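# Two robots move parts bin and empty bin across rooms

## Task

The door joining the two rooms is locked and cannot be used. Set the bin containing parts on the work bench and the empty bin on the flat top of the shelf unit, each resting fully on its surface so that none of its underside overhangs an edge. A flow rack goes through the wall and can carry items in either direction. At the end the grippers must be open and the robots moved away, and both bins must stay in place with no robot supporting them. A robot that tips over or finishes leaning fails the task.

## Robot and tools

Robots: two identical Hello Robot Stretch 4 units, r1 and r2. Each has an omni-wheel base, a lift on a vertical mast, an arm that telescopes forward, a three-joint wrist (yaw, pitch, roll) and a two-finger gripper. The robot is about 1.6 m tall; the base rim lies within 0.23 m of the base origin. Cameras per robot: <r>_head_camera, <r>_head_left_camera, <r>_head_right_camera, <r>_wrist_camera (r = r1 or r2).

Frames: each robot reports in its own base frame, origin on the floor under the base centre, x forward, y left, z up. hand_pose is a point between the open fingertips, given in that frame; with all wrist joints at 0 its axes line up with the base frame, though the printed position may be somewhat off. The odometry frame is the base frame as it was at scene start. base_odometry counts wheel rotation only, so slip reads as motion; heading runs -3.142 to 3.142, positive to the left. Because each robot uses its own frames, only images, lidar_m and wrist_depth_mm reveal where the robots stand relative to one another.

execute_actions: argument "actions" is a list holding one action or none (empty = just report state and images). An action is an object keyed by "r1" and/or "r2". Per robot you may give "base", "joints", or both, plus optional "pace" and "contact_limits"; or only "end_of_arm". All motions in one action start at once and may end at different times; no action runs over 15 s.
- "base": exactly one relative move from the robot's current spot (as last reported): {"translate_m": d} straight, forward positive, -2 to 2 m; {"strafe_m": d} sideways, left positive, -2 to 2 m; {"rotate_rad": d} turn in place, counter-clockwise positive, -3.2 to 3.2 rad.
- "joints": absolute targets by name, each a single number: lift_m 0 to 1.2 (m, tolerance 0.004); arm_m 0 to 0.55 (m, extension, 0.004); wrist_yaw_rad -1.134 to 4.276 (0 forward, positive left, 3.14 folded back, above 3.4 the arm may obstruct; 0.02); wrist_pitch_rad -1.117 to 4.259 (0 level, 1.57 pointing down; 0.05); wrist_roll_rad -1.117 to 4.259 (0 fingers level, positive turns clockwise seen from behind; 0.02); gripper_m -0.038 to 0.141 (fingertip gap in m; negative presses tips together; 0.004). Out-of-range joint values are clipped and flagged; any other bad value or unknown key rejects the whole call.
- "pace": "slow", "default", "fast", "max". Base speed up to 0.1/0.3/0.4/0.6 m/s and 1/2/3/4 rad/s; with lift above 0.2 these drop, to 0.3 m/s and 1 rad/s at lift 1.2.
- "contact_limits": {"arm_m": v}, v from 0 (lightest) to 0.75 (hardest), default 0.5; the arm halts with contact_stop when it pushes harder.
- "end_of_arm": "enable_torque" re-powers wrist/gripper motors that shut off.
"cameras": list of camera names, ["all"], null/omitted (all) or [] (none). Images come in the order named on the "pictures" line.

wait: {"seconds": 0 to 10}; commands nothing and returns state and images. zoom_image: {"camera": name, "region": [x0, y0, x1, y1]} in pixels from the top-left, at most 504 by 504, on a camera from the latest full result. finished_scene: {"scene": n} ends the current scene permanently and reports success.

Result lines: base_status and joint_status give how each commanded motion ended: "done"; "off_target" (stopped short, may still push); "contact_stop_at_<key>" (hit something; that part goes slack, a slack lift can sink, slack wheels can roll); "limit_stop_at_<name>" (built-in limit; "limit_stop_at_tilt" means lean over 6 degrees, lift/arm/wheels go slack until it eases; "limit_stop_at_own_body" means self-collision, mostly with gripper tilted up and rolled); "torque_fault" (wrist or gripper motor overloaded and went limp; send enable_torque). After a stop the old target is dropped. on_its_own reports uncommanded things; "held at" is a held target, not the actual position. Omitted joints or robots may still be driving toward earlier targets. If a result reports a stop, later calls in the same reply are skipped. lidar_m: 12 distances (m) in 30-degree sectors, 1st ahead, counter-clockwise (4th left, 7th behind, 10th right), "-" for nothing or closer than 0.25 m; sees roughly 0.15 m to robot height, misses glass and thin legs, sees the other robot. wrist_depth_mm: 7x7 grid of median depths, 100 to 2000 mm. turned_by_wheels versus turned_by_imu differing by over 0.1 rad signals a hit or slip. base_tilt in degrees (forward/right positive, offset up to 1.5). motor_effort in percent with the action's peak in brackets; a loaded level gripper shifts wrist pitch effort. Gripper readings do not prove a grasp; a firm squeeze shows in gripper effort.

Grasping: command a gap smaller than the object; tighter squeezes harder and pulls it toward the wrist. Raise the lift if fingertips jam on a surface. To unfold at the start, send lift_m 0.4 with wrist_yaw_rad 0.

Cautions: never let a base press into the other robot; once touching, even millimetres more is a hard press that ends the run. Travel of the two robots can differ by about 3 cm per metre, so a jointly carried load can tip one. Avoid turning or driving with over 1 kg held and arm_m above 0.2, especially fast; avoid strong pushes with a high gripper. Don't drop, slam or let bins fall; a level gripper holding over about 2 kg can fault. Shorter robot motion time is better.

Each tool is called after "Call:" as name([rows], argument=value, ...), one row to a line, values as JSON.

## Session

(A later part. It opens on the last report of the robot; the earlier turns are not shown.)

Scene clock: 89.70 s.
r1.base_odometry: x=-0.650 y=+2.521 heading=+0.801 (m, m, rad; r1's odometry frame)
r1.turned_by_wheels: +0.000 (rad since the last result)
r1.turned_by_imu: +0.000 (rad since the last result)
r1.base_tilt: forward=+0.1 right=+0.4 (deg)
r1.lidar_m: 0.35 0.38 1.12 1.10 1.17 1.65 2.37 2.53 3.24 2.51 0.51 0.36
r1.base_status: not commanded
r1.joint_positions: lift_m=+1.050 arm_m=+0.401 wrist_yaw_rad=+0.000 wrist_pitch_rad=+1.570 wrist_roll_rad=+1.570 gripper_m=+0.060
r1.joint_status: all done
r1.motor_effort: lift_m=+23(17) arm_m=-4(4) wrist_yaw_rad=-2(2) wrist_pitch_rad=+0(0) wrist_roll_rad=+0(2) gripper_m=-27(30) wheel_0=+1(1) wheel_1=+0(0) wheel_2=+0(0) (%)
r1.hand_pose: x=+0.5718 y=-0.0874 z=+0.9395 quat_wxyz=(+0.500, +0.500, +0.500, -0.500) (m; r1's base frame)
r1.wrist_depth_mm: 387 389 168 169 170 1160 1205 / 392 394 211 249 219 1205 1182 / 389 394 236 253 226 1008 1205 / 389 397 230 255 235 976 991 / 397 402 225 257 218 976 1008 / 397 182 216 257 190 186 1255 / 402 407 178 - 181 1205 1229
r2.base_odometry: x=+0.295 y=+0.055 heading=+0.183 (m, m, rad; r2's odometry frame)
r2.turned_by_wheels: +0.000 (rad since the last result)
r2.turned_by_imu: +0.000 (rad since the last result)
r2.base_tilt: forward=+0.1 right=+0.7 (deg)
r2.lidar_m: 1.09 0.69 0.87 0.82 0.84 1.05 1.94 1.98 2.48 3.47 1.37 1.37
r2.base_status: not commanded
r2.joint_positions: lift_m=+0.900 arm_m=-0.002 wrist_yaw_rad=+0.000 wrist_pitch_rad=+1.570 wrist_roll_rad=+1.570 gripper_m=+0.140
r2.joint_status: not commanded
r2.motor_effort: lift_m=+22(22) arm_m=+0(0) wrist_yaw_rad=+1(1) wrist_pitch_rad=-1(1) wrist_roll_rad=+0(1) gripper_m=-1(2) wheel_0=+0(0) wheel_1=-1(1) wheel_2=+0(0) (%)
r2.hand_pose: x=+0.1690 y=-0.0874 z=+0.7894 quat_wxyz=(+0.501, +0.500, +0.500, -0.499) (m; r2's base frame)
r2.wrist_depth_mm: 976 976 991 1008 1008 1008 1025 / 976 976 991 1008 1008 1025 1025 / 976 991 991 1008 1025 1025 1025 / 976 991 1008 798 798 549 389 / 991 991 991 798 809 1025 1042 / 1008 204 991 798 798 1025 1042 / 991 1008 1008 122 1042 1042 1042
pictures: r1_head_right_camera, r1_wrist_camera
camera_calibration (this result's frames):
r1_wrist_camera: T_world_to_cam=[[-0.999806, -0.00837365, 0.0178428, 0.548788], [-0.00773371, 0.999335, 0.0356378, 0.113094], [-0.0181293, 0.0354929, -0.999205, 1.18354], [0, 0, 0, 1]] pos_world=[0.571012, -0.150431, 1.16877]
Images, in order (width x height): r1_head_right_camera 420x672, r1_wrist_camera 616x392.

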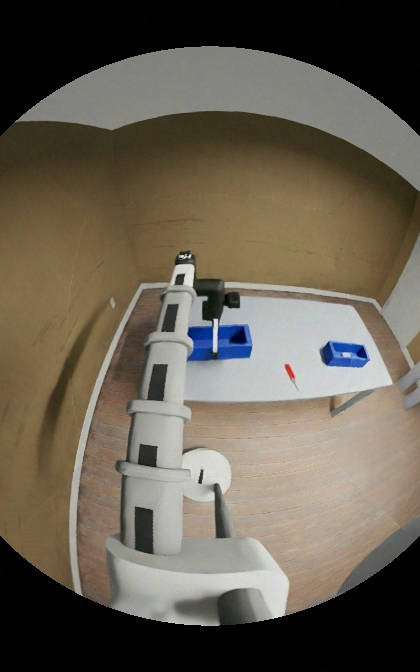

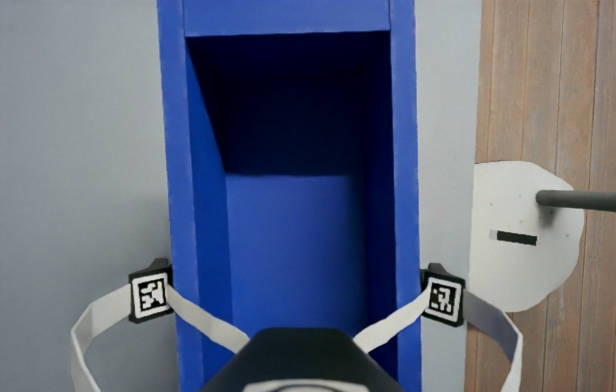

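Call:
execute_actions([
  {"r1":{"base":{"translate_m":-0.45},"joints":{"arm_m":0.1}}},
], cameras=[])

Call:
execute_actions([
  {"r1":{"base":{"strafe_m":-2.0}}},
], cameras=["r1_head_camera","r1_head_right_camera"])

Scene clock: 93.50 s.
r1.base_odometry: x=-0.963 y=+2.198 heading=+0.800 (m, m, rad; r1's odometry frame)
r1.turned_by_wheels: +0.000 (rad since the last result)
r1.turned_by_imu: +0.003 (rad since the last result)
r1.base_tilt: forward=+0.1 right=+0.4 (deg)
r1.lidar_m: 0.25 1.55 1.19 1.12 1.18 1.72 1.95 2.05 2.91 2.57 0.28 0.25
r1.base_status: done
r1.joint_positions: lift_m=+1.050 arm_m=+0.101 wrist_yaw_rad=+0.000 wrist_pitch_rad=+1.570 wrist_roll_rad=+1.570 gripper_m=+0.060
r1.joint_status: all done
r1.motor_effort: lift_m=+23(23) arm_m=-4(5) wrist_yaw_rad=-2(3) wrist_pitch_rad=+0(2) wrist_roll_rad=+1(2) gripper_m=-30(23) wheel_0=-3(7) wheel_1=-2(7) wheel_2=+0(9) (%)
r1.hand_pose: x=+0.2719 y=-0.0874 z=+0.9395 quat_wxyz=(+0.500, +0.500, +0.500, -0.500) (m; r1's base frame)
r1.wrist_depth_mm: 1160 1138 167 169 171 1160 1182 / 1118 1160 210 250 219 1205 1229 / 1118 1138 236 251 227 1182 1205 / 1160 1182 230 254 234 976 1205 / 1182 1205 224 255 219 1205 1205 / 1160 182 217 257 191 186 1205 / 1160 1160 178 - 180 1229 1229
r2.base_odometry: x=+0.295 y=+0.055 heading=+0.183 (m, m, rad; r2's odometry frame)
r2.turned_by_wheels: +0.000 (rad since the last result)
r2.turned_by_imu: -0.001 (rad since the last result)
r2.base_tilt: forward=+0.1 right=+0.7 (deg)
r2.lidar_m: 1.10 0.68 0.86 0.81 0.84 1.07 1.93 1.99 2.48 3.48 1.40 1.36
r2.base_status: not commanded
r2.joint_positions: lift_m=+0.900 arm_m=-0.002 wrist_yaw_rad=+0.000 wrist_pitch_rad=+1.570 wrist_roll_rad=+1.570 gripper_m=+0.140
r2.joint_status: not commanded
r2.motor_effort: lift_m=+22(22) arm_m=+0(0) wrist_yaw_rad=-1(2) wrist_pitch_rad=-1(1) wrist_roll_rad=+0(0) gripper_m=+1(1) wheel_0=+0(0) wheel_1=+0(1) wheel_2=+0(1) (%)
r2.hand_pose: x=+0.1690 y=-0.0874 z=+0.7894 quat_wxyz=(+0.501, +0.500, +0.500, -0.499) (m; r2's base frame)
r2.wrist_depth_mm: 976 976 991 1008 1008 1025 1025 / 976 976 991 1008 1008 1008 1042 / 976 991 1008 1008 1025 1025 1042 / 976 1008 991 798 798 549 389 / 976 991 1008 798 798 1025 1042 / 991 204 991 809 809 1042 1025 / 976 1008 991 122 1042 1042 1042
pictures: none
No camera images: the call's "cameras" was empty. Leave "cameras" out to get every camera's image.

Scene clock: 101.50 s.
r1.base_odometry: x=+0.472 y=+0.805 heading=+0.800 (m, m, rad; r1's odometry frame)
r1.turned_by_wheels: +0.000 (rad since the last result)
r1.turned_by_imu: +0.003 (rad since the last result)
r1.base_tilt: forward=+0.1 right=+0.3 (deg)
r1.lidar_m: 0.25 1.03 1.07 3.13 2.76 2.05 2.03 1.61 1.19 1.16 0.30 0.25
r1.base_status: done
r1.joint_positions: lift_m=+1.050 arm_m=+0.101 wrist_yaw_rad=+0.000 wrist_pitch_rad=+1.570 wrist_roll_rad=+1.570 gripper_m=+0.060
r1.joint_status: not commanded
r1.motor_effort: lift_m=+23(23) arm_m=-4(5) wrist_yaw_rad=-2(1) wrist_pitch_rad=+1(1) wrist_roll_rad=+1(1) gripper_m=-27(27) wheel_0=+2(12) wheel_1=-1(6) wheel_2=+0(2) (%)
r1.hand_pose: x=+0.2719 y=-0.0874 z=+0.9395 quat_wxyz=(+0.500, +0.500, +0.500, -0.500) (m; r1's base frame)
r1.wrist_depth_mm: 1118 991 168 169 170 1160 1182 / 1138 1160 209 249 217 1182 1182 / 1138 1160 236 252 225 1229 1205 / 1138 1138 230 255 235 976 1182 / 1160 1182 224 256 218 1205 1205 / 1182 182 216 259 191 185 1205 / 1160 1182 177 - 181 1205 1205
r2.base_odometry: x=+0.295 y=+0.055 heading=+0.183 (m, m, rad; r2's odometry frame)
r2.turned_by_wheels: +0.000 (rad since the last result)
r2.turned_by_imu: -0.002 (rad since the last result)
r2.base_tilt: forward=+0.1 right=+0.7 (deg)
r2.lidar_m: 1.08 0.70 0.87 0.82 0.83 1.07 1.94 1.98 2.49 3.48 1.37 1.36
r2.base_status: not commanded
r2.joint_positions: lift_m=+0.900 arm_m=-0.002 wrist_yaw_rad=+0.000 wrist_pitch_rad=+1.570 wrist_roll_rad=+1.570 gripper_m=+0.140
r2.joint_status: not commanded
r2.motor_effort: lift_m=+22(22) arm_m=+0(0) wrist_yaw_rad=+1(0) wrist_pitch_rad=-1(1) wrist_roll_rad=+0(0) gripper_m=+0(2) wheel_0=+0(0) wheel_1=+0(1) wheel_2=+0(1) (%)
r2.hand_pose: x=+0.1690 y=-0.0874 z=+0.7894 quat_wxyz=(+0.501, +0.500, +0.500, -0.499) (m; r2's base frame)
r2.wrist_depth_mm: 976 976 991 1008 1008 1008 1025 / 976 991 991 1008 1008 1025 1025 / 976 991 991 1008 1008 1025 1025 / 991 991 991 798 798 549 387 / 991 991 991 798 809 1025 1025 / 991 204 1008 809 809 1025 1042 / 991 1008 1008 122 1042 1042 1042
pictures: r1_head_camera, r1_head_right_camera
Images, in order (width x height): r1_head_camera 420x560, r1_head_right_camera 420x672.

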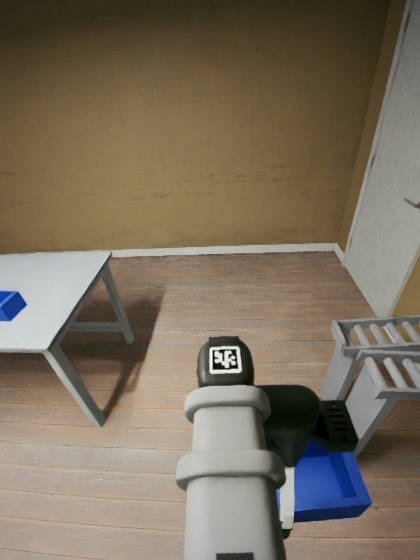

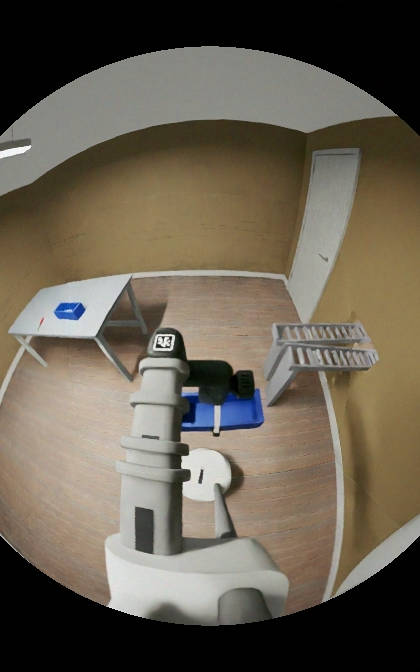

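Call:
execute_actions([
  {"r1":{"base":{"strafe_m":-0.68}}},
], cameras=["r1_head_camera","r1_head_right_camera"])

Scene clock: 105.40 s.
r1.base_odometry: x=+0.960 y=+0.331 heading=+0.800 (m, m, rad; r1's odometry frame)
r1.turned_by_wheels: +0.000 (rad since the last result)
r1.turned_by_imu: +0.001 (rad since the last result)
r1.base_tilt: forward=+0.1 right=+0.3 (deg)
r1.lidar_m: 0.25 1.96 1.60 3.80 2.84 2.13 1.70 0.68 0.49 0.47 0.30 0.25
r1.base_status: done
r1.joint_positions: lift_m=+1.050 arm_m=+0.101 wrist_yaw_rad=+0.000 wrist_pitch_rad=+1.570 wrist_roll_rad=+1.570 gripper_m=+0.060
r1.joint_status: not commanded
r1.motor_effort: lift_m=+23(23) arm_m=-4(5) wrist_yaw_rad=-2(2) wrist_pitch_rad=+0(1) wrist_roll_rad=+0(0) gripper_m=-24(29) wheel_0=+2(12) wheel_1=-1(12) wheel_2=+0(1) (%)
r1.hand_pose: x=+0.2719 y=-0.0874 z=+0.9395 quat_wxyz=(+0.500, +0.500, +0.500, -0.500) (m; r1's base frame)
r1.wrist_depth_mm: 512 878 168 168 170 891 842 / 492 1182 210 250 219 1205 1205 / 488 1160 237 251 227 1182 1205 / 492 1160 231 253 234 976 1205 / 488 1182 224 257 219 1205 1205 / 480 181 218 259 190 186 1229 / 480 1182 178 - 181 1182 1229
r2.base_odometry: x=+0.295 y=+0.055 heading=+0.183 (m, m, rad; r2's odometry frame)
r2.turned_by_wheels: +0.000 (rad since the last result)
r2.turned_by_imu: -0.001 (rad since the last result)
r2.base_tilt: forward=+0.1 right=+0.6 (deg)
r2.lidar_m: 1.10 0.68 0.84 0.82 0.84 1.05 1.94 1.98 2.48 3.48 1.39 1.36
r2.base_status: not commanded
r2.joint_positions: lift_m=+0.900 arm_m=-0.002 wrist_yaw_rad=+0.000 wrist_pitch_rad=+1.570 wrist_roll_rad=+1.570 gripper_m=+0.140
r2.joint_status: not commanded
r2.motor_effort: lift_m=+22(22) arm_m=+0(0) wrist_yaw_rad=+3(2) wrist_pitch_rad=-2(1) wrist_roll_rad=-1(0) gripper_m=+0(2) wheel_0=+0(0) wheel_1=-1(0) wheel_2=+0(1) (%)
r2.hand_pose: x=+0.1690 y=-0.0874 z=+0.7894 quat_wxyz=(+0.501, +0.500, +0.500, -0.499) (m; r2's base frame)
r2.wrist_depth_mm: 976 991 991 991 991 1008 1008 / 976 991 991 991 1008 1025 1025 / 976 991 991 1008 1008 1025 1025 / 991 991 1008 798 809 544 387 / 991 991 1008 809 809 1025 1025 / 1008 204 991 809 798 1042 1042 / 1008 991 1008 123 1042 1025 1042
pictures: r1_head_camera, r1_head_right_camera
Images, in order (width x height): r1_head_camera 420x560, r1_head_right_camera 420x672.

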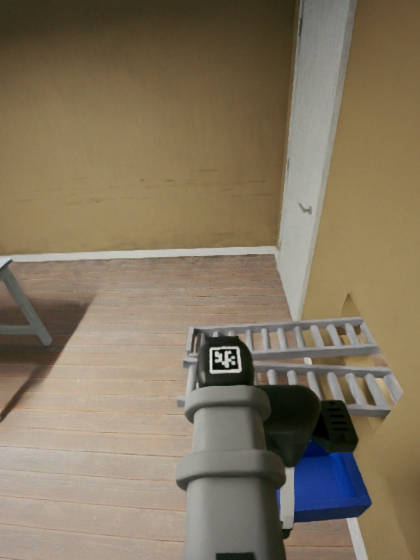

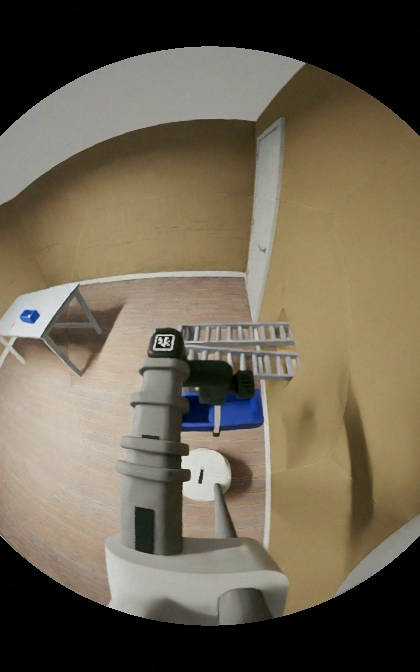

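Call:
execute_actions([
  {"r1":{"base":{"translate_m":0.15},"joints":{"arm_m":0.36}}},
], cameras=["r1_head_left_camera","r1_head_right_camera","r1_wrist_camera"])

Scene clock: 107.63 s.
r1.base_odometry: x=+1.064 y=+0.439 heading=+0.801 (m, m, rad; r1's odometry frame)
r1.turned_by_wheels: +0.000 (rad since the last result)
r1.turned_by_imu: +0.000 (rad since the last result)
r1.base_tilt: forward=+0.1 right=+0.4 (deg)
r1.lidar_m: 0.38 0.38 1.53 2.74 3.04 2.29 1.74 0.67 0.52 0.48 0.51 0.38
r1.base_status: done
r1.joint_positions: lift_m=+1.050 arm_m=+0.359 wrist_yaw_rad=+0.000 wrist_pitch_rad=+1.570 wrist_roll_rad=+1.570 gripper_m=+0.060
r1.joint_status: all done
r1.motor_effort: lift_m=+23(23) arm_m=+4(6) wrist_yaw_rad=-3(3) wrist_pitch_rad=+2(1) wrist_roll_rad=+1(1) gripper_m=-26(27) wheel_0=+4(8) wheel_1=+3(10) wheel_2=-1(11) (%)
r1.hand_pose: x=+0.5304 y=-0.0874 z=+0.9395 quat_wxyz=(+0.501, +0.500, +0.500, -0.499) (m; r1's base frame)
r1.wrist_depth_mm: 1008 530 168 168 170 891 891 / 1118 539 209 248 219 1160 1182 / 1138 544 236 251 227 1205 1182 / 1138 549 231 255 232 976 976 / 1160 564 224 256 218 976 1229 / 1160 182 217 258 191 186 1229 / 1160 569 177 - 180 1205 1229
r2.base_odometry: x=+0.295 y=+0.055 heading=+0.183 (m, m, rad; r2's odometry frame)
r2.turned_by_wheels: +0.000 (rad since the last result)
r2.turned_by_imu: -0.001 (rad since the last result)
r2.base_tilt: forward=+0.1 right=+0.7 (deg)
r2.lidar_m: 1.10 0.69 0.86 0.81 0.85 1.06 1.92 1.98 2.49 3.47 1.37 1.37
r2.base_status: not commanded
r2.joint_positions: lift_m=+0.900 arm_m=-0.002 wrist_yaw_rad=+0.000 wrist_pitch_rad=+1.570 wrist_roll_rad=+1.570 gripper_m=+0.140
r2.joint_status: not commanded
r2.motor_effort: lift_m=+22(22) arm_m=+0(0) wrist_yaw_rad=-1(2) wrist_pitch_rad=-1(1) wrist_roll_rad=+0(0) gripper_m=-2(1) wheel_0=+0(0) wheel_1=-1(0) wheel_2=+1(1) (%)
r2.hand_pose: x=+0.1690 y=-0.0874 z=+0.7894 quat_wxyz=(+0.501, +0.500, +0.500, -0.499) (m; r2's base frame)
r2.wrist_depth_mm: 976 976 991 991 1008 1008 1025 / 991 976 991 1008 1008 1008 1025 / 976 991 991 1008 1008 1008 1042 / 991 991 991 798 798 549 387 / 991 991 991 798 798 1025 1042 / 991 204 1008 798 809 1042 1042 / 991 1008 1008 122 1025 1042 1042
pictures: r1_head_left_camera, r1_head_right_camera, r1_wrist_camera
camera_calibration (this result's frames):
r1_wrist_camera: T_world_to_cam=[[-0.999814, -0.0084664, 0.0173415, 0.507835], [-0.00784427, 0.999334, 0.0356341, 0.112834], [-0.0176316, 0.0354914, -0.999214, 1.18259], [0, 0, 0, 1]] pos_world=[0.529476, -0.150431, 1.16883]
Images, in order (width x height): r1_head_left_camera 420x672, r1_head_right_camera 420x672, r1_wrist_camera 616x392.

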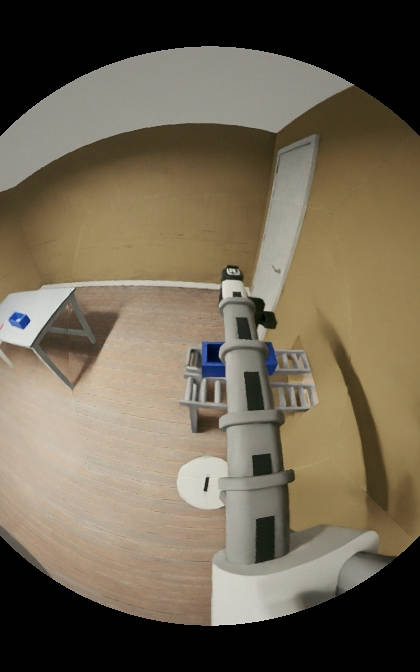

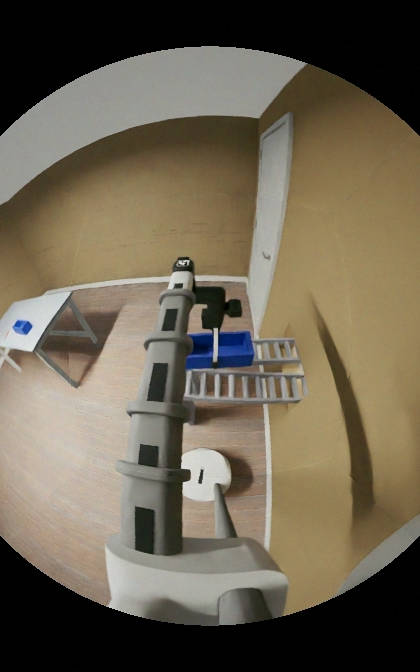

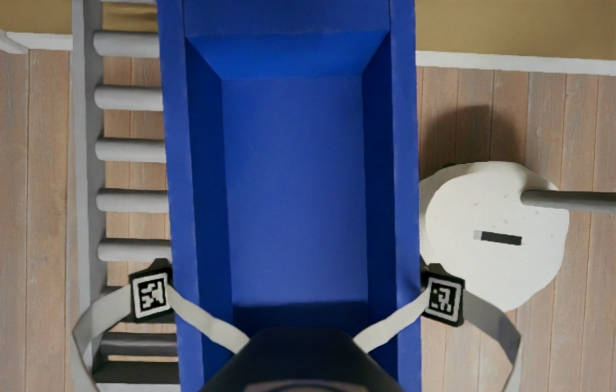

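Call:
execute_actions([
  {"r1":{"joints":{"arm_m":0.05}}},
], cameras=["r1_head_camera","r1_wrist_camera"])

Scene clock: 110.23 s.
r1.base_odometry: x=+1.064 y=+0.439 heading=+0.801 (m, m, rad; r1's odometry frame)
r1.turned_by_wheels: +0.000 (rad since the last result)
r1.turned_by_imu: +0.001 (rad since the last result)
r1.base_tilt: forward=+0.1 right=+0.3 (deg)
r1.lidar_m: 0.25 0.42 1.52 2.71 3.01 2.26 1.74 0.69 0.51 0.49 0.25 0.25
r1.base_status: not commanded
r1.joint_positions: lift_m=+1.050 arm_m=+0.051 wrist_yaw_rad=+0.000 wrist_pitch_rad=+1.570 wrist_roll_rad=+1.570 gripper_m=+0.060
r1.joint_status: all done
r1.motor_effort: lift_m=+23(23) arm_m=-4(5) wrist_yaw_rad=-1(3) wrist_pitch_rad=-1(2) wrist_roll_rad=+1(1) gripper_m=-28(27) wheel_0=+5(4) wheel_1=+3(3) wheel_2=-1(1) (%)
r1.hand_pose: x=+0.2219 y=-0.0874 z=+0.9395 quat_wxyz=(+0.500, +0.500, +0.500, -0.500) (m; r1's base frame)
r1.wrist_depth_mm: 508 496 168 168 171 878 866 / 496 496 209 249 219 1182 1160 / 492 492 236 251 226 1160 1182 / 492 492 230 254 235 960 1205 / 480 500 223 255 219 1205 1205 / 484 182 217 258 191 185 1229 / 473 512 177 - 181 1229 1229
r2.base_odometry: x=+0.295 y=+0.055 heading=+0.183 (m, m, rad; r2's odometry frame)
r2.turned_by_wheels: +0.000 (rad since the last result)
r2.turned_by_imu: -0.001 (rad since the last result)
r2.base_tilt: forward=+0.1 right=+0.6 (deg)
r2.lidar_m: 1.11 0.70 0.85 0.82 0.84 1.06 1.93 1.99 2.47 3.47 1.37 1.37
r2.base_status: not commanded
r2.joint_positions: lift_m=+0.900 arm_m=-0.002 wrist_yaw_rad=+0.000 wrist_pitch_rad=+1.570 wrist_roll_rad=+1.570 gripper_m=+0.140
r2.joint_status: not commanded
r2.motor_effort: lift_m=+22(22) arm_m=+0(0) wrist_yaw_rad=+0(1) wrist_pitch_rad=-1(1) wrist_roll_rad=+0(0) gripper_m=+0(1) wheel_0=+0(0) wheel_1=-1(1) wheel_2=+1(1) (%)
r2.hand_pose: x=+0.1690 y=-0.0874 z=+0.7894 quat_wxyz=(+0.501, +0.500, +0.500, -0.499) (m; r2's base frame)
r2.wrist_depth_mm: 976 991 991 991 1008 1025 1008 / 976 991 991 1008 1008 1025 1025 / 991 991 991 1008 1025 1008 1025 / 976 1008 1008 798 798 554 387 / 991 991 1008 798 809 1025 1042 / 1008 204 1008 809 809 1025 1042 / 991 1008 1008 122 1025 1042 1060
pictures: r1_head_camera, r1_wrist_camera
camera_calibration (this result's frames):
r1_wrist_camera: T_world_to_cam=[[-0.999807, -0.00804687, 0.0179138, 0.198877], [-0.00740454, 0.999337, 0.0356384, 0.110313], [-0.0181887, 0.0354989, -0.999204, 1.17726], [0, 0, 0, 1]] pos_world=[0.221069, -0.150431, 1.16883]
Images, in order (width x height): r1_head_camera 420x560, r1_wrist_camera 616x392.

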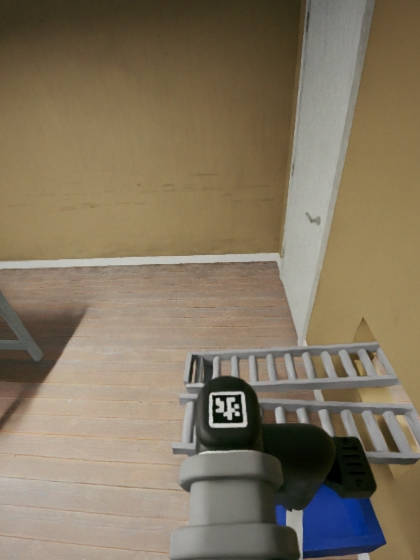

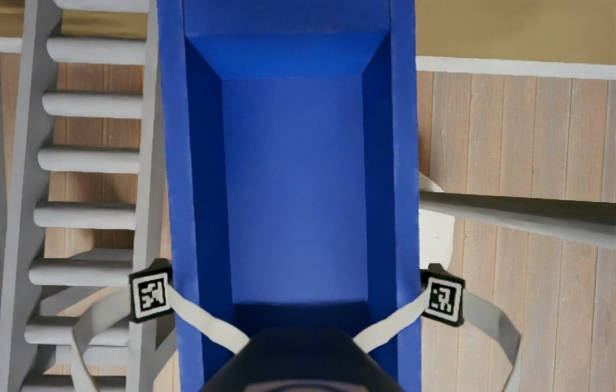

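Call:
zoom_image(camera="r1_wrist_camera", region=[0, 0, 240, 392])

Region (0, 0, 240, 392) of r1_wrist_camera's 616x392 image, scaled by 1.286; it fills the left 309 columns of this view, and the rest is white.

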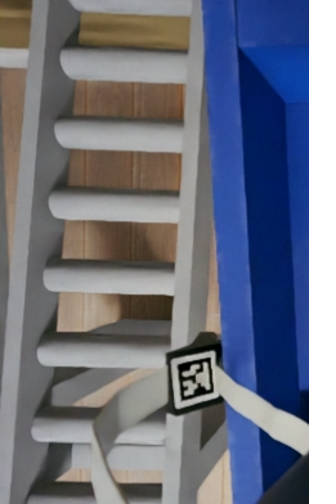

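Call:
execute_actions([
  {"r1":{"joints":{"arm_m":0.324}}},
], cameras=[])

Call:
execute_actions([
  {"r1":{"joints":{"lift_m":0.87},"pace":"slow"}},
], cameras=["r1_head_camera","r1_head_right_camera","r1_wrist_camera"])

Scene clock: 113.20 s.
r1.base_odometry: x=+1.064 y=+0.439 heading=+0.801 (m, m, rad; r1's odometry frame)
r1.turned_by_wheels: +0.000 (rad since the last result)
r1.turned_by_imu: +0.001 (rad since the last result)
r1.base_tilt: forward=+0.1 right=+0.3 (deg)
r1.lidar_m: 0.38 0.40 1.50 2.67 3.04 2.31 1.71 0.68 0.50 0.46 0.53 0.41
r1.base_status: not commanded
r1.joint_positions: lift_m=+1.050 arm_m=+0.323 wrist_yaw_rad=+0.000 wrist_pitch_rad=+1.570 wrist_roll_rad=+1.570 gripper_m=+0.060
r1.joint_status: all done
r1.motor_effort: lift_m=+22(23) arm_m=+4(4) wrist_yaw_rad=-3(2) wrist_pitch_rad=+1(1) wrist_roll_rad=+2(1) gripper_m=-30(24) wheel_0=+4(4) wheel_1=+3(3) wheel_2=-1(1) (%)
r1.hand_pose: x=+0.4944 y=-0.0874 z=+0.9395 quat_wxyz=(+0.501, +0.500, +0.500, -0.499) (m; r1's base frame)
r1.wrist_depth_mm: 904 530 167 169 170 904 878 / 1138 1138 210 249 219 1182 1205 / 1138 559 236 252 225 1160 1182 / 1138 1160 229 254 234 991 1098 / 1182 559 224 257 217 976 1205 / 1182 182 218 258 191 186 1229 / 1160 569 178 - 180 1229 1229
r2.base_odometry: x=+0.295 y=+0.055 heading=+0.183 (m, m, rad; r2's odometry frame)
r2.turned_by_wheels: +0.000 (rad since the last result)
r2.turned_by_imu: -0.001 (rad since the last result)
r2.base_tilt: forward=+0.1 right=+0.7 (deg)
r2.lidar_m: 1.11 0.70 0.86 0.82 0.83 1.05 1.94 1.98 2.49 3.47 1.40 1.35
r2.base_status: not commanded
r2.joint_positions: lift_m=+0.900 arm_m=-0.002 wrist_yaw_rad=+0.000 wrist_pitch_rad=+1.570 wrist_roll_rad=+1.570 gripper_m=+0.140
r2.joint_status: not commanded
r2.motor_effort: lift_m=+22(22) arm_m=+0(0) wrist_yaw_rad=+1(1) wrist_pitch_rad=-1(1) wrist_roll_rad=+0(0) gripper_m=-1(0) wheel_0=+0(0) wheel_1=-1(0) wheel_2=+0(1) (%)
r2.hand_pose: x=+0.1690 y=-0.0874 z=+0.7894 quat_wxyz=(+0.501, +0.500, +0.500, -0.499) (m; r2's base frame)
r2.wrist_depth_mm: 976 976 991 1008 1008 1008 1025 / 976 991 991 991 1008 1008 1025 / 991 991 991 991 1025 1025 1025 / 991 991 1008 798 809 549 389 / 991 991 1008 798 809 1025 1025 / 991 204 1008 809 809 1042 1060 / 991 991 1008 122 1025 1042 1042
pictures: none
No camera images: the call's "cameras" was empty. Leave "cameras" out to get every camera's image.

Scene clock: 115.43 s.
r1.base_odometry: x=+1.064 y=+0.439 heading=+0.801 (m, m, rad; r1's odometry frame)
r1.turned_by_wheels: +0.000 (rad since the last result)
r1.turned_by_imu: +0.001 (rad since the last result)
r1.base_tilt: forward=+0.1 right=+0.3 (deg)
r1.lidar_m: 0.37 0.43 1.51 2.70 3.02 2.30 1.73 0.69 0.50 0.49 0.53 0.42
r1.base_status: not commanded
r1.joint_positions: lift_m=+0.870 arm_m=+0.323 wrist_yaw_rad=+0.000 wrist_pitch_rad=+1.570 wrist_roll_rad=+1.570 gripper_m=+0.060
r1.joint_status: all done
r1.motor_effort: lift_m=+19(25) arm_m=+4(5) wrist_yaw_rad=-3(3) wrist_pitch_rad=+2(1) wrist_roll_rad=+1(1) gripper_m=-31(26) wheel_0=+4(4) wheel_1=+3(3) wheel_2=-1(1) (%)
r1.hand_pose: x=+0.4944 y=-0.0874 z=+0.7598 quat_wxyz=(+0.501, +0.500, +0.500, -0.499) (m; r1's base frame)
r1.wrist_depth_mm: 866 351 168 169 170 917 891 / 946 355 210 249 220 991 1008 / 366 359 236 252 226 1008 1008 / 373 364 229 253 234 788 809 / 976 394 224 255 219 798 788 / 504 182 219 258 191 186 809 / 389 404 178 - 181 1025 1042
r2.base_odometry: x=+0.295 y=+0.055 heading=+0.183 (m, m, rad; r2's odometry frame)
r2.turned_by_wheels: +0.000 (rad since the last result)
r2.turned_by_imu: -0.001 (rad since the last result)
r2.base_tilt: forward=+0.1 right=+0.7 (deg)
r2.lidar_m: 1.10 0.69 0.86 0.82 0.84 1.05 1.94 1.96 2.50 3.48 1.38 1.37
r2.base_status: not commanded
r2.joint_positions: lift_m=+0.900 arm_m=-0.002 wrist_yaw_rad=+0.000 wrist_pitch_rad=+1.570 wrist_roll_rad=+1.570 gripper_m=+0.140
r2.joint_status: not commanded
r2.motor_effort: lift_m=+22(22) arm_m=+0(0) wrist_yaw_rad=+2(1) wrist_pitch_rad=-1(1) wrist_roll_rad=-1(0) gripper_m=-2(2) wheel_0=+0(0) wheel_1=-1(1) wheel_2=+1(0) (%)
r2.hand_pose: x=+0.1690 y=-0.0874 z=+0.7894 quat_wxyz=(+0.501, +0.500, +0.500, -0.499) (m; r2's base frame)
r2.wrist_depth_mm: 976 976 991 991 1008 1008 1008 / 976 991 1008 991 1008 1025 1025 / 976 991 991 991 1008 1025 1042 / 976 991 991 798 798 549 389 / 991 991 1008 798 809 1025 1025 / 991 203 1008 809 809 1042 1042 / 991 991 1008 122 1042 1025 1042
pictures: r1_head_camera, r1_head_right_camera, r1_wrist_camera
camera_calibration (this result's frames):
r1_wrist_camera: T_world_to_cam=[[-0.999813, -0.00836695, 0.0174603, 0.47485], [-0.00774064, 0.999335, 0.035635, 0.118902], [-0.0177469, 0.0354932, -0.999212, 1.00248], [0, 0, 0, 1]] pos_world=[0.493472, -0.150431, 0.989161]
Images, in order (width x height): r1_head_camera 420x560, r1_head_right_camera 420x672, r1_wrist_camera 616x392.

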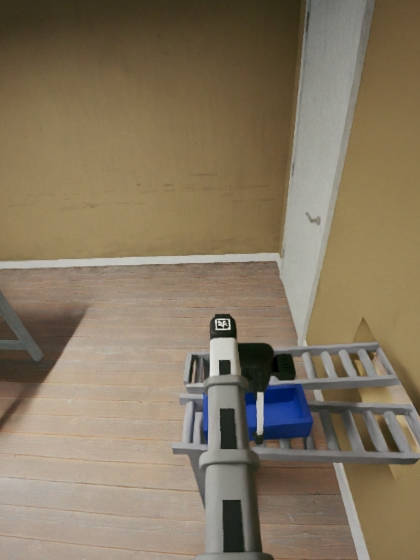

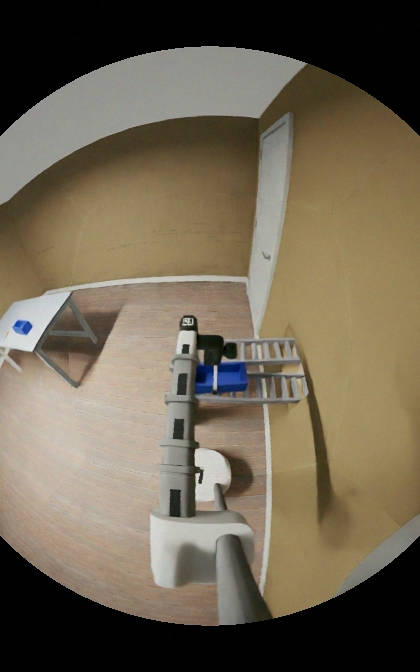

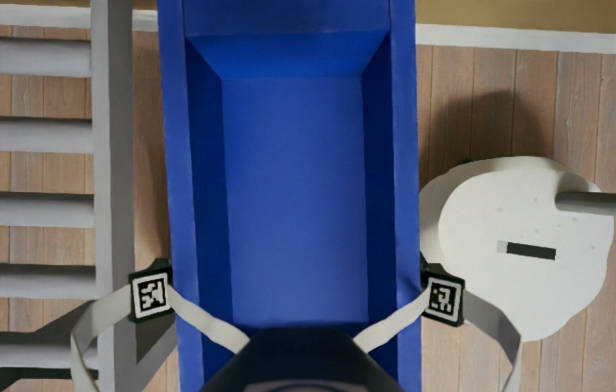

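Call:
execute_actions([
  {"r1":{"joints":{"lift_m":0.845},"pace":"slow"}},
], cameras=["r1_head_camera","r1_wrist_camera"])

Call:
zoom_image(camera="r1_head_camera", region=[160, 340, 420, 500])

Scene clock: 116.77 s.
r1.base_odometry: x=+1.064 y=+0.439 heading=+0.801 (m, m, rad; r1's odometry frame)
r1.turned_by_wheels: +0.000 (rad since the last result)
r1.turned_by_imu: +0.000 (rad since the last result)
r1.base_tilt: forward=+0.1 right=+0.3 (deg)
r1.lidar_m: 0.39 0.44 1.52 2.69 3.05 2.31 1.75 0.68 0.51 0.50 0.53 0.43
r1.base_status: not commanded
r1.joint_positions: lift_m=+0.845 arm_m=+0.323 wrist_yaw_rad=+0.000 wrist_pitch_rad=+1.571 wrist_roll_rad=+1.570 gripper_m=+0.060
r1.joint_status: all done
r1.motor_effort: lift_m=+16(19) arm_m=+5(5) wrist_yaw_rad=-3(3) wrist_pitch_rad=-1(2) wrist_roll_rad=-1(2) gripper_m=-26(30) wheel_0=+4(4) wheel_1=+3(3) wheel_2=-1(1) (%)
r1.hand_pose: x=+0.4941 y=-0.0874 z=+0.7351 quat_wxyz=(+0.500, +0.500, +0.500, -0.500) (m; r1's base frame)
r1.wrist_depth_mm: 842 854 187 187 187 891 878 / 931 946 202 240 222 976 960 / 334 946 218 264 251 976 991 / 349 946 214 259 253 768 759 / 946 366 210 258 218 768 778 / 504 185 182 257 190 185 778 / 359 402 176 - 177 991 1025
r2.base_odometry: x=+0.295 y=+0.055 heading=+0.183 (m, m, rad; r2's odometry frame)
r2.turned_by_wheels: +0.000 (rad since the last result)
r2.turned_by_imu: +0.000 (rad since the last result)
r2.base_tilt: forward=+0.0 right=+0.7 (deg)
r2.lidar_m: 1.08 0.69 0.86 0.82 0.83 1.06 1.93 1.97 2.50 3.47 1.39 1.35
r2.base_status: not commanded
r2.joint_positions: lift_m=+0.900 arm_m=-0.002 wrist_yaw_rad=+0.000 wrist_pitch_rad=+1.570 wrist_roll_rad=+1.570 gripper_m=+0.140
r2.joint_status: not commanded
r2.motor_effort: lift_m=+22(22) arm_m=+0(0) wrist_yaw_rad=+1(0) wrist_pitch_rad=-1(1) wrist_roll_rad=+0(0) gripper_m=+0(0) wheel_0=+0(0) wheel_1=-1(0) wheel_2=+1(1) (%)
r2.hand_pose: x=+0.1690 y=-0.0874 z=+0.7894 quat_wxyz=(+0.501, +0.500, +0.500, -0.499) (m; r2's base frame)
r2.wrist_depth_mm: 976 976 991 991 1008 1008 1025 / 976 991 1008 1008 1008 1008 1025 / 976 991 991 991 1008 1025 1025 / 976 991 991 798 798 549 389 / 991 991 1008 798 809 1042 1025 / 991 204 1008 809 809 1025 1042 / 991 1008 1008 122 1025 1025 1042
pictures: r1_head_camera, r1_wrist_camera
camera_calibration (this result's frames):
r1_wrist_camera: T_world_to_cam=[[-0.999794, -0.00868864, 0.0183345, 0.474365], [-0.00803102, 0.999332, 0.0356416, 0.119921], [-0.018632, 0.035487, -0.999196, 0.978145], [0, 0, 0, 1]] pos_world=[0.493456, -0.150431, 0.964387]
Images, in order (width x height): r1_head_camera 420x560, r1_wrist_camera 616x392.

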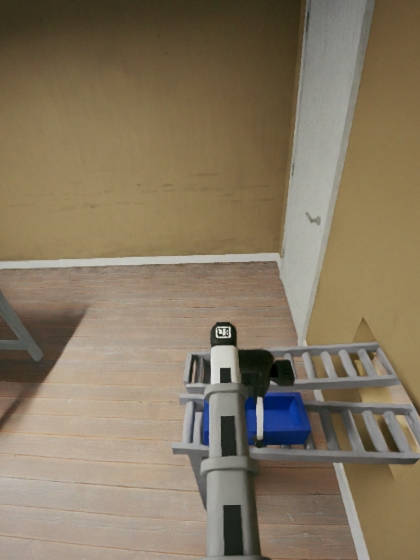

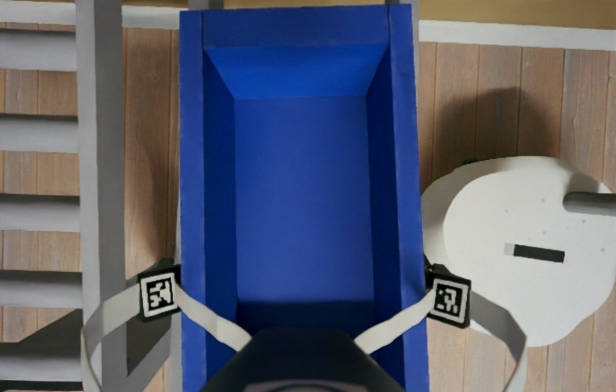

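Region (160, 340, 420, 500) of r1_head_camera's 420x560 image, scaled by 1.938, with more detail than that image has; it fills the top 310 rows of this view, and the rest is white.

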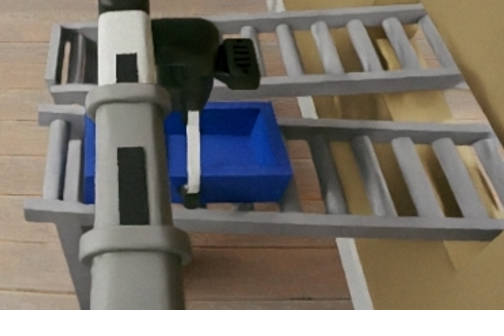

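Call:
execute_actions([
  {"r1":{"joints":{"gripper_m":0.14,"lift_m":0.86},"pace":"slow"}},
], cameras=["r1_head_camera","r2_head_camera"])

Call:
execute_actions([
  {"r1":{"joints":{"lift_m":1.0}}},
], cameras=["r1_head_camera","r2_head_camera"])

Scene clock: 120.83 s.
r1.base_odometry: x=+1.064 y=+0.439 heading=+0.801 (m, m, rad; r1's odometry frame)
r1.turned_by_wheels: +0.000 (rad since the last result)
r1.turned_by_imu: +0.001 (rad since the last result)
r1.base_tilt: forward=+0.1 right=+0.4 (deg)
r1.lidar_m: 0.39 0.37 1.50 2.72 3.02 2.29 1.71 0.68 0.51 0.48 0.54 0.40
r1.base_status: not commanded
r1.joint_positions: lift_m=+0.860 arm_m=+0.323 wrist_yaw_rad=+0.000 wrist_pitch_rad=+1.570 wrist_roll_rad=+1.570 gripper_m=+0.140
r1.joint_status: all done
r1.motor_effort: lift_m=+23(21) arm_m=+5(5) wrist_yaw_rad=-2(3) wrist_pitch_rad=-1(2) wrist_roll_rad=+1(2) gripper_m=-2(24) wheel_0=+4(4) wheel_1=+3(3) wheel_2=-1(1) (%)
r1.hand_pose: x=+0.4943 y=-0.0874 z=+0.7495 quat_wxyz=(+0.500, +0.500, +0.500, -0.500) (m; r1's base frame)
r1.wrist_depth_mm: 854 854 286 300 278 917 878 / 946 960 282 298 278 976 991 / 355 976 282 294 277 991 991 / 364 991 289 273 283 778 788 / 976 342 298 904 303 788 798 / 504 347 276 298 279 798 788 / 382 404 273 - 1008 1008 1008
r2.base_odometry: x=+0.295 y=+0.055 heading=+0.183 (m, m, rad; r2's odometry frame)
r2.turned_by_wheels: +0.000 (rad since the last result)
r2.turned_by_imu: -0.001 (rad since the last result)
r2.base_tilt: forward=+0.1 right=+0.7 (deg)
r2.lidar_m: 1.08 0.69 0.88 0.82 0.85 1.07 1.93 1.99 2.48 3.47 1.39 1.36
r2.base_status: not commanded
r2.joint_positions: lift_m=+0.900 arm_m=-0.002 wrist_yaw_rad=+0.000 wrist_pitch_rad=+1.570 wrist_roll_rad=+1.570 gripper_m=+0.140
r2.joint_status: not commanded
r2.motor_effort: lift_m=+22(22) arm_m=+0(0) wrist_yaw_rad=+1(2) wrist_pitch_rad=-1(1) wrist_roll_rad=-1(0) gripper_m=+1(1) wheel_0=+0(0) wheel_1=+0(1) wheel_2=+1(0) (%)
r2.hand_pose: x=+0.1690 y=-0.0874 z=+0.7894 quat_wxyz=(+0.501, +0.500, +0.500, -0.499) (m; r2's base frame)
r2.wrist_depth_mm: 976 976 991 991 1008 1008 1025 / 976 991 991 991 1025 1025 1042 / 991 991 991 991 1008 1025 1042 / 976 991 1008 798 798 549 389 / 991 991 1008 798 798 1025 1042 / 991 204 1008 809 809 1025 1025 / 991 1008 1008 122 1025 1025 1042
pictures: r1_head_camera, r2_head_camera
Images, in order (width x height): r1_head_camera 420x560, r2_head_camera 420x560.

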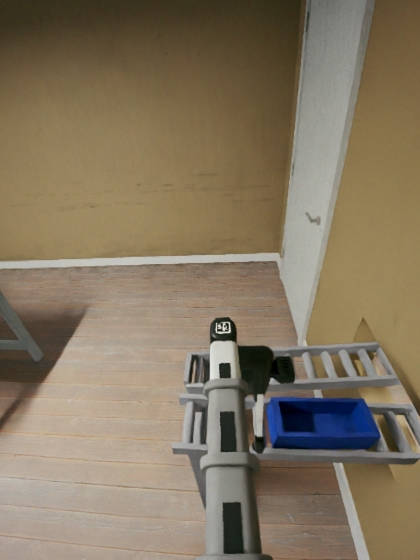

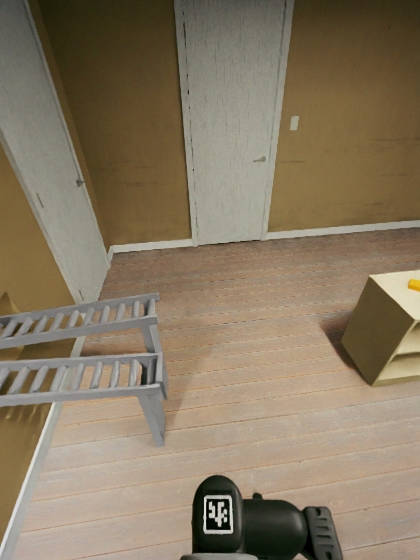

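Scene clock: 122.47 s.
r1.base_odometry: x=+1.064 y=+0.439 heading=+0.801 (m, m, rad; r1's odometry frame)
r1.turned_by_wheels: +0.000 (rad since the last result)
r1.turned_by_imu: +0.000 (rad since the last result)
r1.base_tilt: forward=+0.1 right=+0.4 (deg)
r1.lidar_m: 0.39 0.44 1.52 2.70 3.02 2.31 1.72 0.66 0.50 0.47 0.53 0.40
r1.base_status: not commanded
r1.joint_positions: lift_m=+1.000 arm_m=+0.323 wrist_yaw_rad=+0.000 wrist_pitch_rad=+1.570 wrist_roll_rad=+1.570 gripper_m=+0.140
r1.joint_status: all done
r1.motor_effort: lift_m=+22(23) arm_m=+4(4) wrist_yaw_rad=-2(2) wrist_pitch_rad=+0(1) wrist_roll_rad=+1(1) gripper_m=+0(0) wheel_0=+4(4) wheel_1=+3(3) wheel_2=-1(1) (%)
r1.hand_pose: x=+0.4943 y=-0.0874 z=+0.8896 quat_wxyz=(+0.500, +0.500, +0.500, -0.500) (m; r1's base frame)
r1.wrist_depth_mm: 477 484 891 473 866 904 891 / 500 500 1118 466 1138 1160 1138 / 504 504 1138 1118 1138 1160 1138 / 512 504 1118 1160 976 931 931 / 517 508 946 1078 931 946 1160 / 525 517 430 436 1118 931 1160 / 1118 525 1118 - 1182 1160 1160
r2.base_odometry: x=+0.295 y=+0.055 heading=+0.183 (m, m, rad; r2's odometry frame)
r2.turned_by_wheels: +0.000 (rad since the last result)
r2.turned_by_imu: +0.000 (rad since the last result)
r2.base_tilt: forward=+0.1 right=+0.7 (deg)
r2.lidar_m: 1.10 0.70 0.86 0.82 0.84 1.06 1.93 1.99 2.49 3.48 1.38 1.37
r2.base_status: not commanded
r2.joint_positions: lift_m=+0.900 arm_m=-0.002 wrist_yaw_rad=+0.000 wrist_pitch_rad=+1.570 wrist_roll_rad=+1.570 gripper_m=+0.140
r2.joint_status: not commanded
r2.motor_effort: lift_m=+22(22) arm_m=+0(0) wrist_yaw_rad=+2(2) wrist_pitch_rad=-1(1) wrist_roll_rad=-1(0) gripper_m=-1(0) wheel_0=+0(0) wheel_1=-1(1) wheel_2=+0(1) (%)
r2.hand_pose: x=+0.1690 y=-0.0874 z=+0.7894 quat_wxyz=(+0.501, +0.500, +0.500, -0.499) (m; r2's base frame)
r2.wrist_depth_mm: 976 976 991 1008 1008 1025 1025 / 991 991 991 991 1008 1025 1025 / 991 991 1008 1008 1008 1025 1025 / 976 991 1008 809 798 549 389 / 991 991 1008 798 798 1025 1042 / 991 203 1008 809 809 1042 1042 / 991 1008 1008 122 1025 1042 1042
pictures: r1_head_camera, r2_head_camera
Images, in order (width x height): r1_head_camera 420x560, r2_head_camera 420x560.

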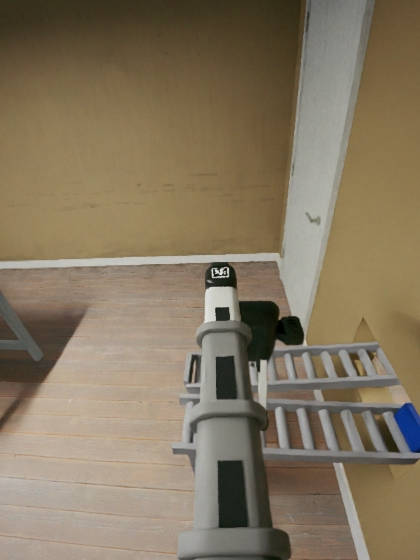

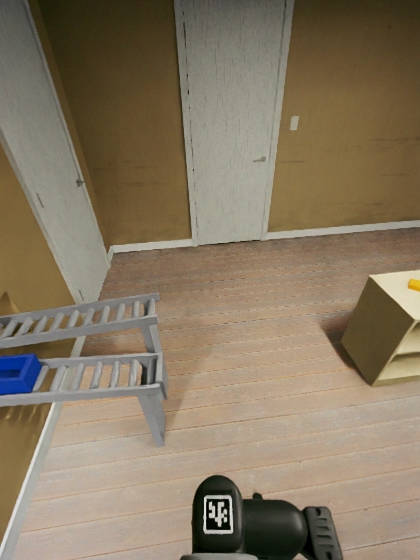

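Call:
execute_actions([
  {"r1":{"base":{"translate_m":-0.3},"joints":{"arm_m":0.0}},"r2":{"base":{"rotate_rad":0.13},"joints":{"lift_m":1.05}}},
], cameras=["r2_head_camera","r2_head_left_camera"])

Scene clock: 125.63 s.
r1.base_odometry: x=+0.855 y=+0.224 heading=+0.800 (m, m, rad; r1's odometry frame)
r1.turned_by_wheels: +0.000 (rad since the last result)
r1.turned_by_imu: +0.002 (rad since the last result)
r1.base_tilt: forward=+0.1 right=+0.3 (deg)
r1.lidar_m: 0.68 1.95 1.66 3.81 2.63 2.00 1.70 0.66 0.47 0.46 0.50 0.72
r1.base_status: done
r1.joint_positions: lift_m=+1.000 arm_m=+0.001 wrist_yaw_rad=+0.000 wrist_pitch_rad=+1.570 wrist_roll_rad=+1.570 gripper_m=+0.140
r1.joint_status: all done
r1.motor_effort: lift_m=+22(22) arm_m=-5(6) wrist_yaw_rad=-2(3) wrist_pitch_rad=+0(1) wrist_roll_rad=+1(1) gripper_m=+2(1) wheel_0=-5(7) wheel_1=-2(8) wheel_2=+1(10) (%)
r1.hand_pose: x=+0.1719 y=-0.0874 z=+0.8896 quat_wxyz=(+0.500, +0.500, +0.500, -0.500) (m; r1's base frame)
r1.wrist_depth_mm: 917 904 891 878 842 842 831 / 1098 1078 1118 1118 1160 1118 1160 / 1118 1098 1138 1118 1138 1160 1160 / 1118 1138 1118 904 917 1138 1160 / 1098 1118 1138 917 931 1138 1160 / 891 1138 1118 931 931 1182 1160 / 1138 1138 1138 - 1182 1182 1160
r2.base_odometry: x=+0.295 y=+0.055 heading=+0.313 (m, m, rad; r2's odometry frame)
r2.turned_by_wheels: +0.130 (rad since the last result)
r2.turned_by_imu: +0.132 (rad since the last result)
r2.base_tilt: forward=+0.1 right=+0.7 (deg)
r2.lidar_m: 0.70 0.70 0.86 0.82 0.87 1.19 1.94 2.04 2.76 3.48 1.37 1.56
r2.base_status: done
r2.joint_positions: lift_m=+1.050 arm_m=-0.002 wrist_yaw_rad=+0.000 wrist_pitch_rad=+1.570 wrist_roll_rad=+1.570 gripper_m=+0.140
r2.joint_status: all done
r2.motor_effort: lift_m=+22(23) arm_m=+0(0) wrist_yaw_rad=-1(0) wrist_pitch_rad=-1(1) wrist_roll_rad=+0(1) gripper_m=-1(1) wheel_0=+1(4) wheel_1=+1(5) wheel_2=-1(6) (%)
r2.hand_pose: x=+0.1690 y=-0.0874 z=+0.9393 quat_wxyz=(+0.501, +0.500, +0.500, -0.499) (m; r2's base frame)
r2.wrist_depth_mm: 1118 1118 1138 1138 1160 1160 1182 / 1118 1118 1138 1160 1160 1182 1182 / 1118 1118 1138 1160 1160 1182 1205 / 1138 1138 1160 946 946 549 384 / 1138 1138 1160 946 946 1182 1182 / 1138 204 1160 976 946 1182 1182 / 866 1138 1160 122 1160 1182 1205
pictures: r2_head_camera, r2_head_left_camera
Images, in order (width x height): r2_head_camera 420x560, r2_head_left_camera 420x672.

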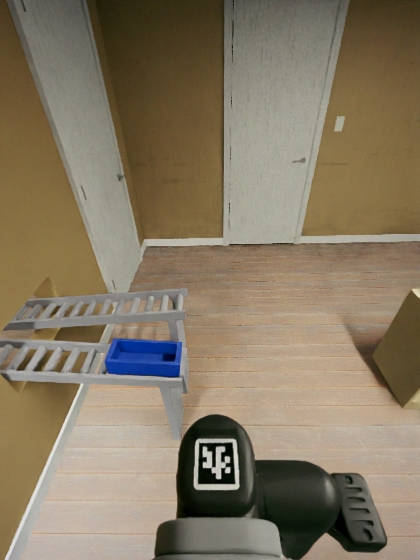

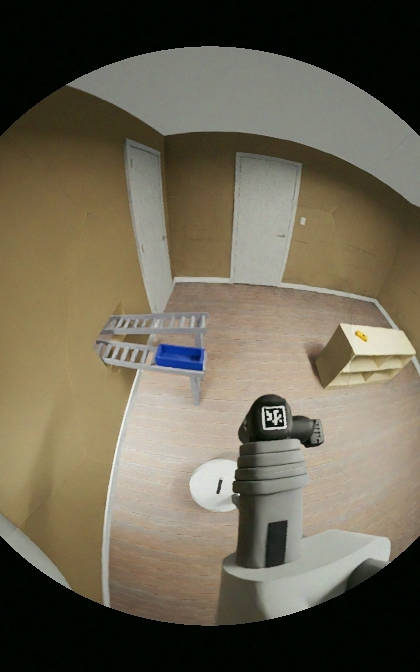

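Call:
execute_actions([
  {"r2":{"base":{"strafe_m":0.38}}},
], cameras=[])

Call:
execute_actions([
  {"r2":{"base":{"translate_m":0.2},"joints":{"arm_m":0.39}}},
], cameras=["r2_head_camera","r2_wrist_camera"])

Scene clock: 128.63 s.
r1.base_odometry: x=+0.855 y=+0.224 heading=+0.800 (m, m, rad; r1's odometry frame)
r1.turned_by_wheels: +0.000 (rad since the last result)
r1.turned_by_imu: +0.001 (rad since the last result)
r1.base_tilt: forward=+0.1 right=+0.4 (deg)
r1.lidar_m: 0.67 1.96 1.63 3.82 2.59 1.95 1.69 0.69 0.47 0.47 0.51 0.71
r1.base_status: not commanded
r1.joint_positions: lift_m=+1.000 arm_m=+0.001 wrist_yaw_rad=+0.000 wrist_pitch_rad=+1.570 wrist_roll_rad=+1.570 gripper_m=+0.140
r1.joint_status: not commanded
r1.motor_effort: lift_m=+22(22) arm_m=-5(4) wrist_yaw_rad=-2(2) wrist_pitch_rad=+1(1) wrist_roll_rad=+1(1) gripper_m=-3(3) wheel_0=-4(5) wheel_1=-2(1) wheel_2=+1(2) (%)
r1.hand_pose: x=+0.1719 y=-0.0874 z=+0.8896 quat_wxyz=(+0.500, +0.500, +0.500, -0.500) (m; r1's base frame)
r1.wrist_depth_mm: 931 904 891 878 866 842 842 / 1098 1098 1118 1098 1118 1160 1138 / 1098 1098 1098 1098 1118 1160 1138 / 1098 1118 1160 891 904 1118 1160 / 1078 1138 1138 917 946 1160 1138 / 891 1118 1098 931 931 1160 1160 / 1138 1138 1138 - 1160 1160 1160
r2.base_odometry: x=+0.178 y=+0.416 heading=+0.313 (m, m, rad; r2's odometry frame)
r2.turned_by_wheels: +0.000 (rad since the last result)
r2.turned_by_imu: -0.001 (rad since the last result)
r2.base_tilt: forward=+0.1 right=+0.6 (deg)
r2.lidar_m: 0.67 0.64 0.46 0.44 0.48 0.66 1.81 2.05 2.79 3.85 1.68 0.70
r2.base_status: done
r2.joint_positions: lift_m=+1.050 arm_m=-0.002 wrist_yaw_rad=+0.000 wrist_pitch_rad=+1.570 wrist_roll_rad=+1.570 gripper_m=+0.140
r2.joint_status: not commanded
r2.motor_effort: lift_m=+21(22) arm_m=+0(0) wrist_yaw_rad=+0(0) wrist_pitch_rad=-2(1) wrist_roll_rad=+0(1) gripper_m=-2(1) wheel_0=+1(7) wheel_1=-1(7) wheel_2=-1(1) (%)
r2.hand_pose: x=+0.1689 y=-0.0874 z=+0.9394 quat_wxyz=(+0.500, +0.500, +0.500, -0.500) (m; r2's base frame)
r2.wrist_depth_mm: 1118 1138 1118 1138 1160 1160 1182 / 1138 1138 1138 1138 1160 1160 1182 / 1118 1138 1138 1160 1160 1182 1182 / 1138 1138 1160 946 946 549 387 / 1118 1138 1160 946 960 1182 1182 / 1138 204 1160 976 946 1182 1205 / 1138 1160 1160 122 1182 1182 1182
pictures: none
No camera images: the call's "cameras" was empty. Leave "cameras" out to get every camera's image.

Scene clock: 130.90 s.
r1.base_odometry: x=+0.855 y=+0.224 heading=+0.800 (m, m, rad; r1's odometry frame)
r1.turned_by_wheels: +0.000 (rad since the last result)
r1.turned_by_imu: +0.001 (rad since the last result)
r1.base_tilt: forward=+0.1 right=+0.3 (deg)
r1.lidar_m: 0.66 1.96 1.68 3.82 2.59 1.99 1.70 0.66 0.50 0.47 0.52 0.71
r1.base_status: not commanded
r1.joint_positions: lift_m=+1.000 arm_m=+0.001 wrist_yaw_rad=+0.000 wrist_pitch_rad=+1.570 wrist_roll_rad=+1.570 gripper_m=+0.140
r1.joint_status: not commanded
r1.motor_effort: lift_m=+22(22) arm_m=-5(5) wrist_yaw_rad=-2(2) wrist_pitch_rad=+0(0) wrist_roll_rad=+1(0) gripper_m=-1(0) wheel_0=-5(5) wheel_1=-1(1) wheel_2=+2(2) (%)
r1.hand_pose: x=+0.1719 y=-0.0874 z=+0.8896 quat_wxyz=(+0.500, +0.500, +0.500, -0.500) (m; r1's base frame)
r1.wrist_depth_mm: 931 917 891 878 854 842 820 / 1098 1098 1118 1138 1138 1138 1138 / 1098 1138 1138 1160 1118 1138 1160 / 1098 1098 1118 904 931 1138 1138 / 1118 1118 1160 917 917 1138 1160 / 891 1118 1160 931 946 1160 1160 / 1118 1138 1138 - 1160 1160 1160
r2.base_odometry: x=+0.368 y=+0.478 heading=+0.313 (m, m, rad; r2's odometry frame)
r2.turned_by_wheels: +0.000 (rad since the last result)
r2.turned_by_imu: -0.001 (rad since the last result)
r2.base_tilt: forward=+0.1 right=+0.7 (deg)
r2.lidar_m: 0.46 0.49 0.47 0.44 0.47 0.64 1.82 2.23 3.06 2.59 1.60 0.50
r2.base_status: done
r2.joint_positions: lift_m=+1.050 arm_m=+0.389 wrist_yaw_rad=+0.000 wrist_pitch_rad=+1.570 wrist_roll_rad=+1.570 gripper_m=+0.140
r2.joint_status: all done
r2.motor_effort: lift_m=+21(21) arm_m=+7(8) wrist_yaw_rad=-1(1) wrist_pitch_rad=-1(0) wrist_roll_rad=+0(0) gripper_m=+0(0) wheel_0=-1(5) wheel_1=+0(3) wheel_2=+1(9) (%)
r2.hand_pose: x=+0.5599 y=-0.0874 z=+0.9394 quat_wxyz=(+0.501, +0.500, +0.500, -0.499) (m; r2's base frame)
r2.wrist_depth_mm: 1098 1118 1118 1138 1160 1160 1182 / 1118 1138 1138 1138 1160 1160 1182 / 459 535 1138 574 1160 1182 1160 / 480 484 732 585 1160 960 960 / 473 477 1138 574 1160 960 976 / 477 204 559 569 1182 976 1182 / 484 492 1160 122 1160 1182 1182
pictures: r2_head_camera, r2_wrist_camera
camera_calibration (this result's frames):
r2_wrist_camera: T_world_to_cam=[[-0.999302, 0.0310734, 0.0207154, 0.538532], [0.0318267, 0.998805, 0.0370821, 0.082823], [-0.0195384, 0.0377155, -0.999097, 1.17982], [0, 0, 0, 1]] pos_world=[0.558572, -0.143956, 1.16453]
Images, in order (width x height): r2_head_camera 420x560, r2_wrist_camera 616x392.

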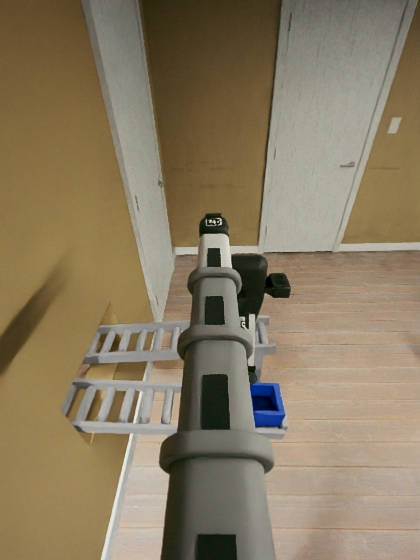

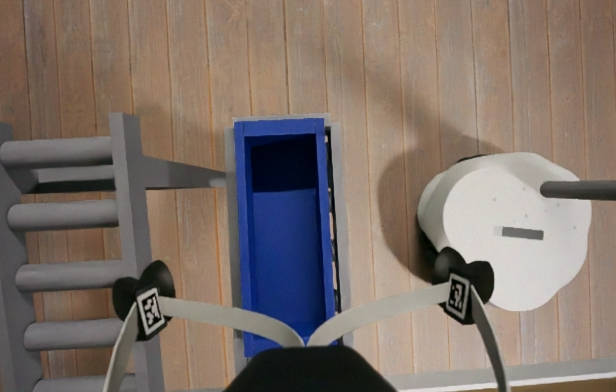

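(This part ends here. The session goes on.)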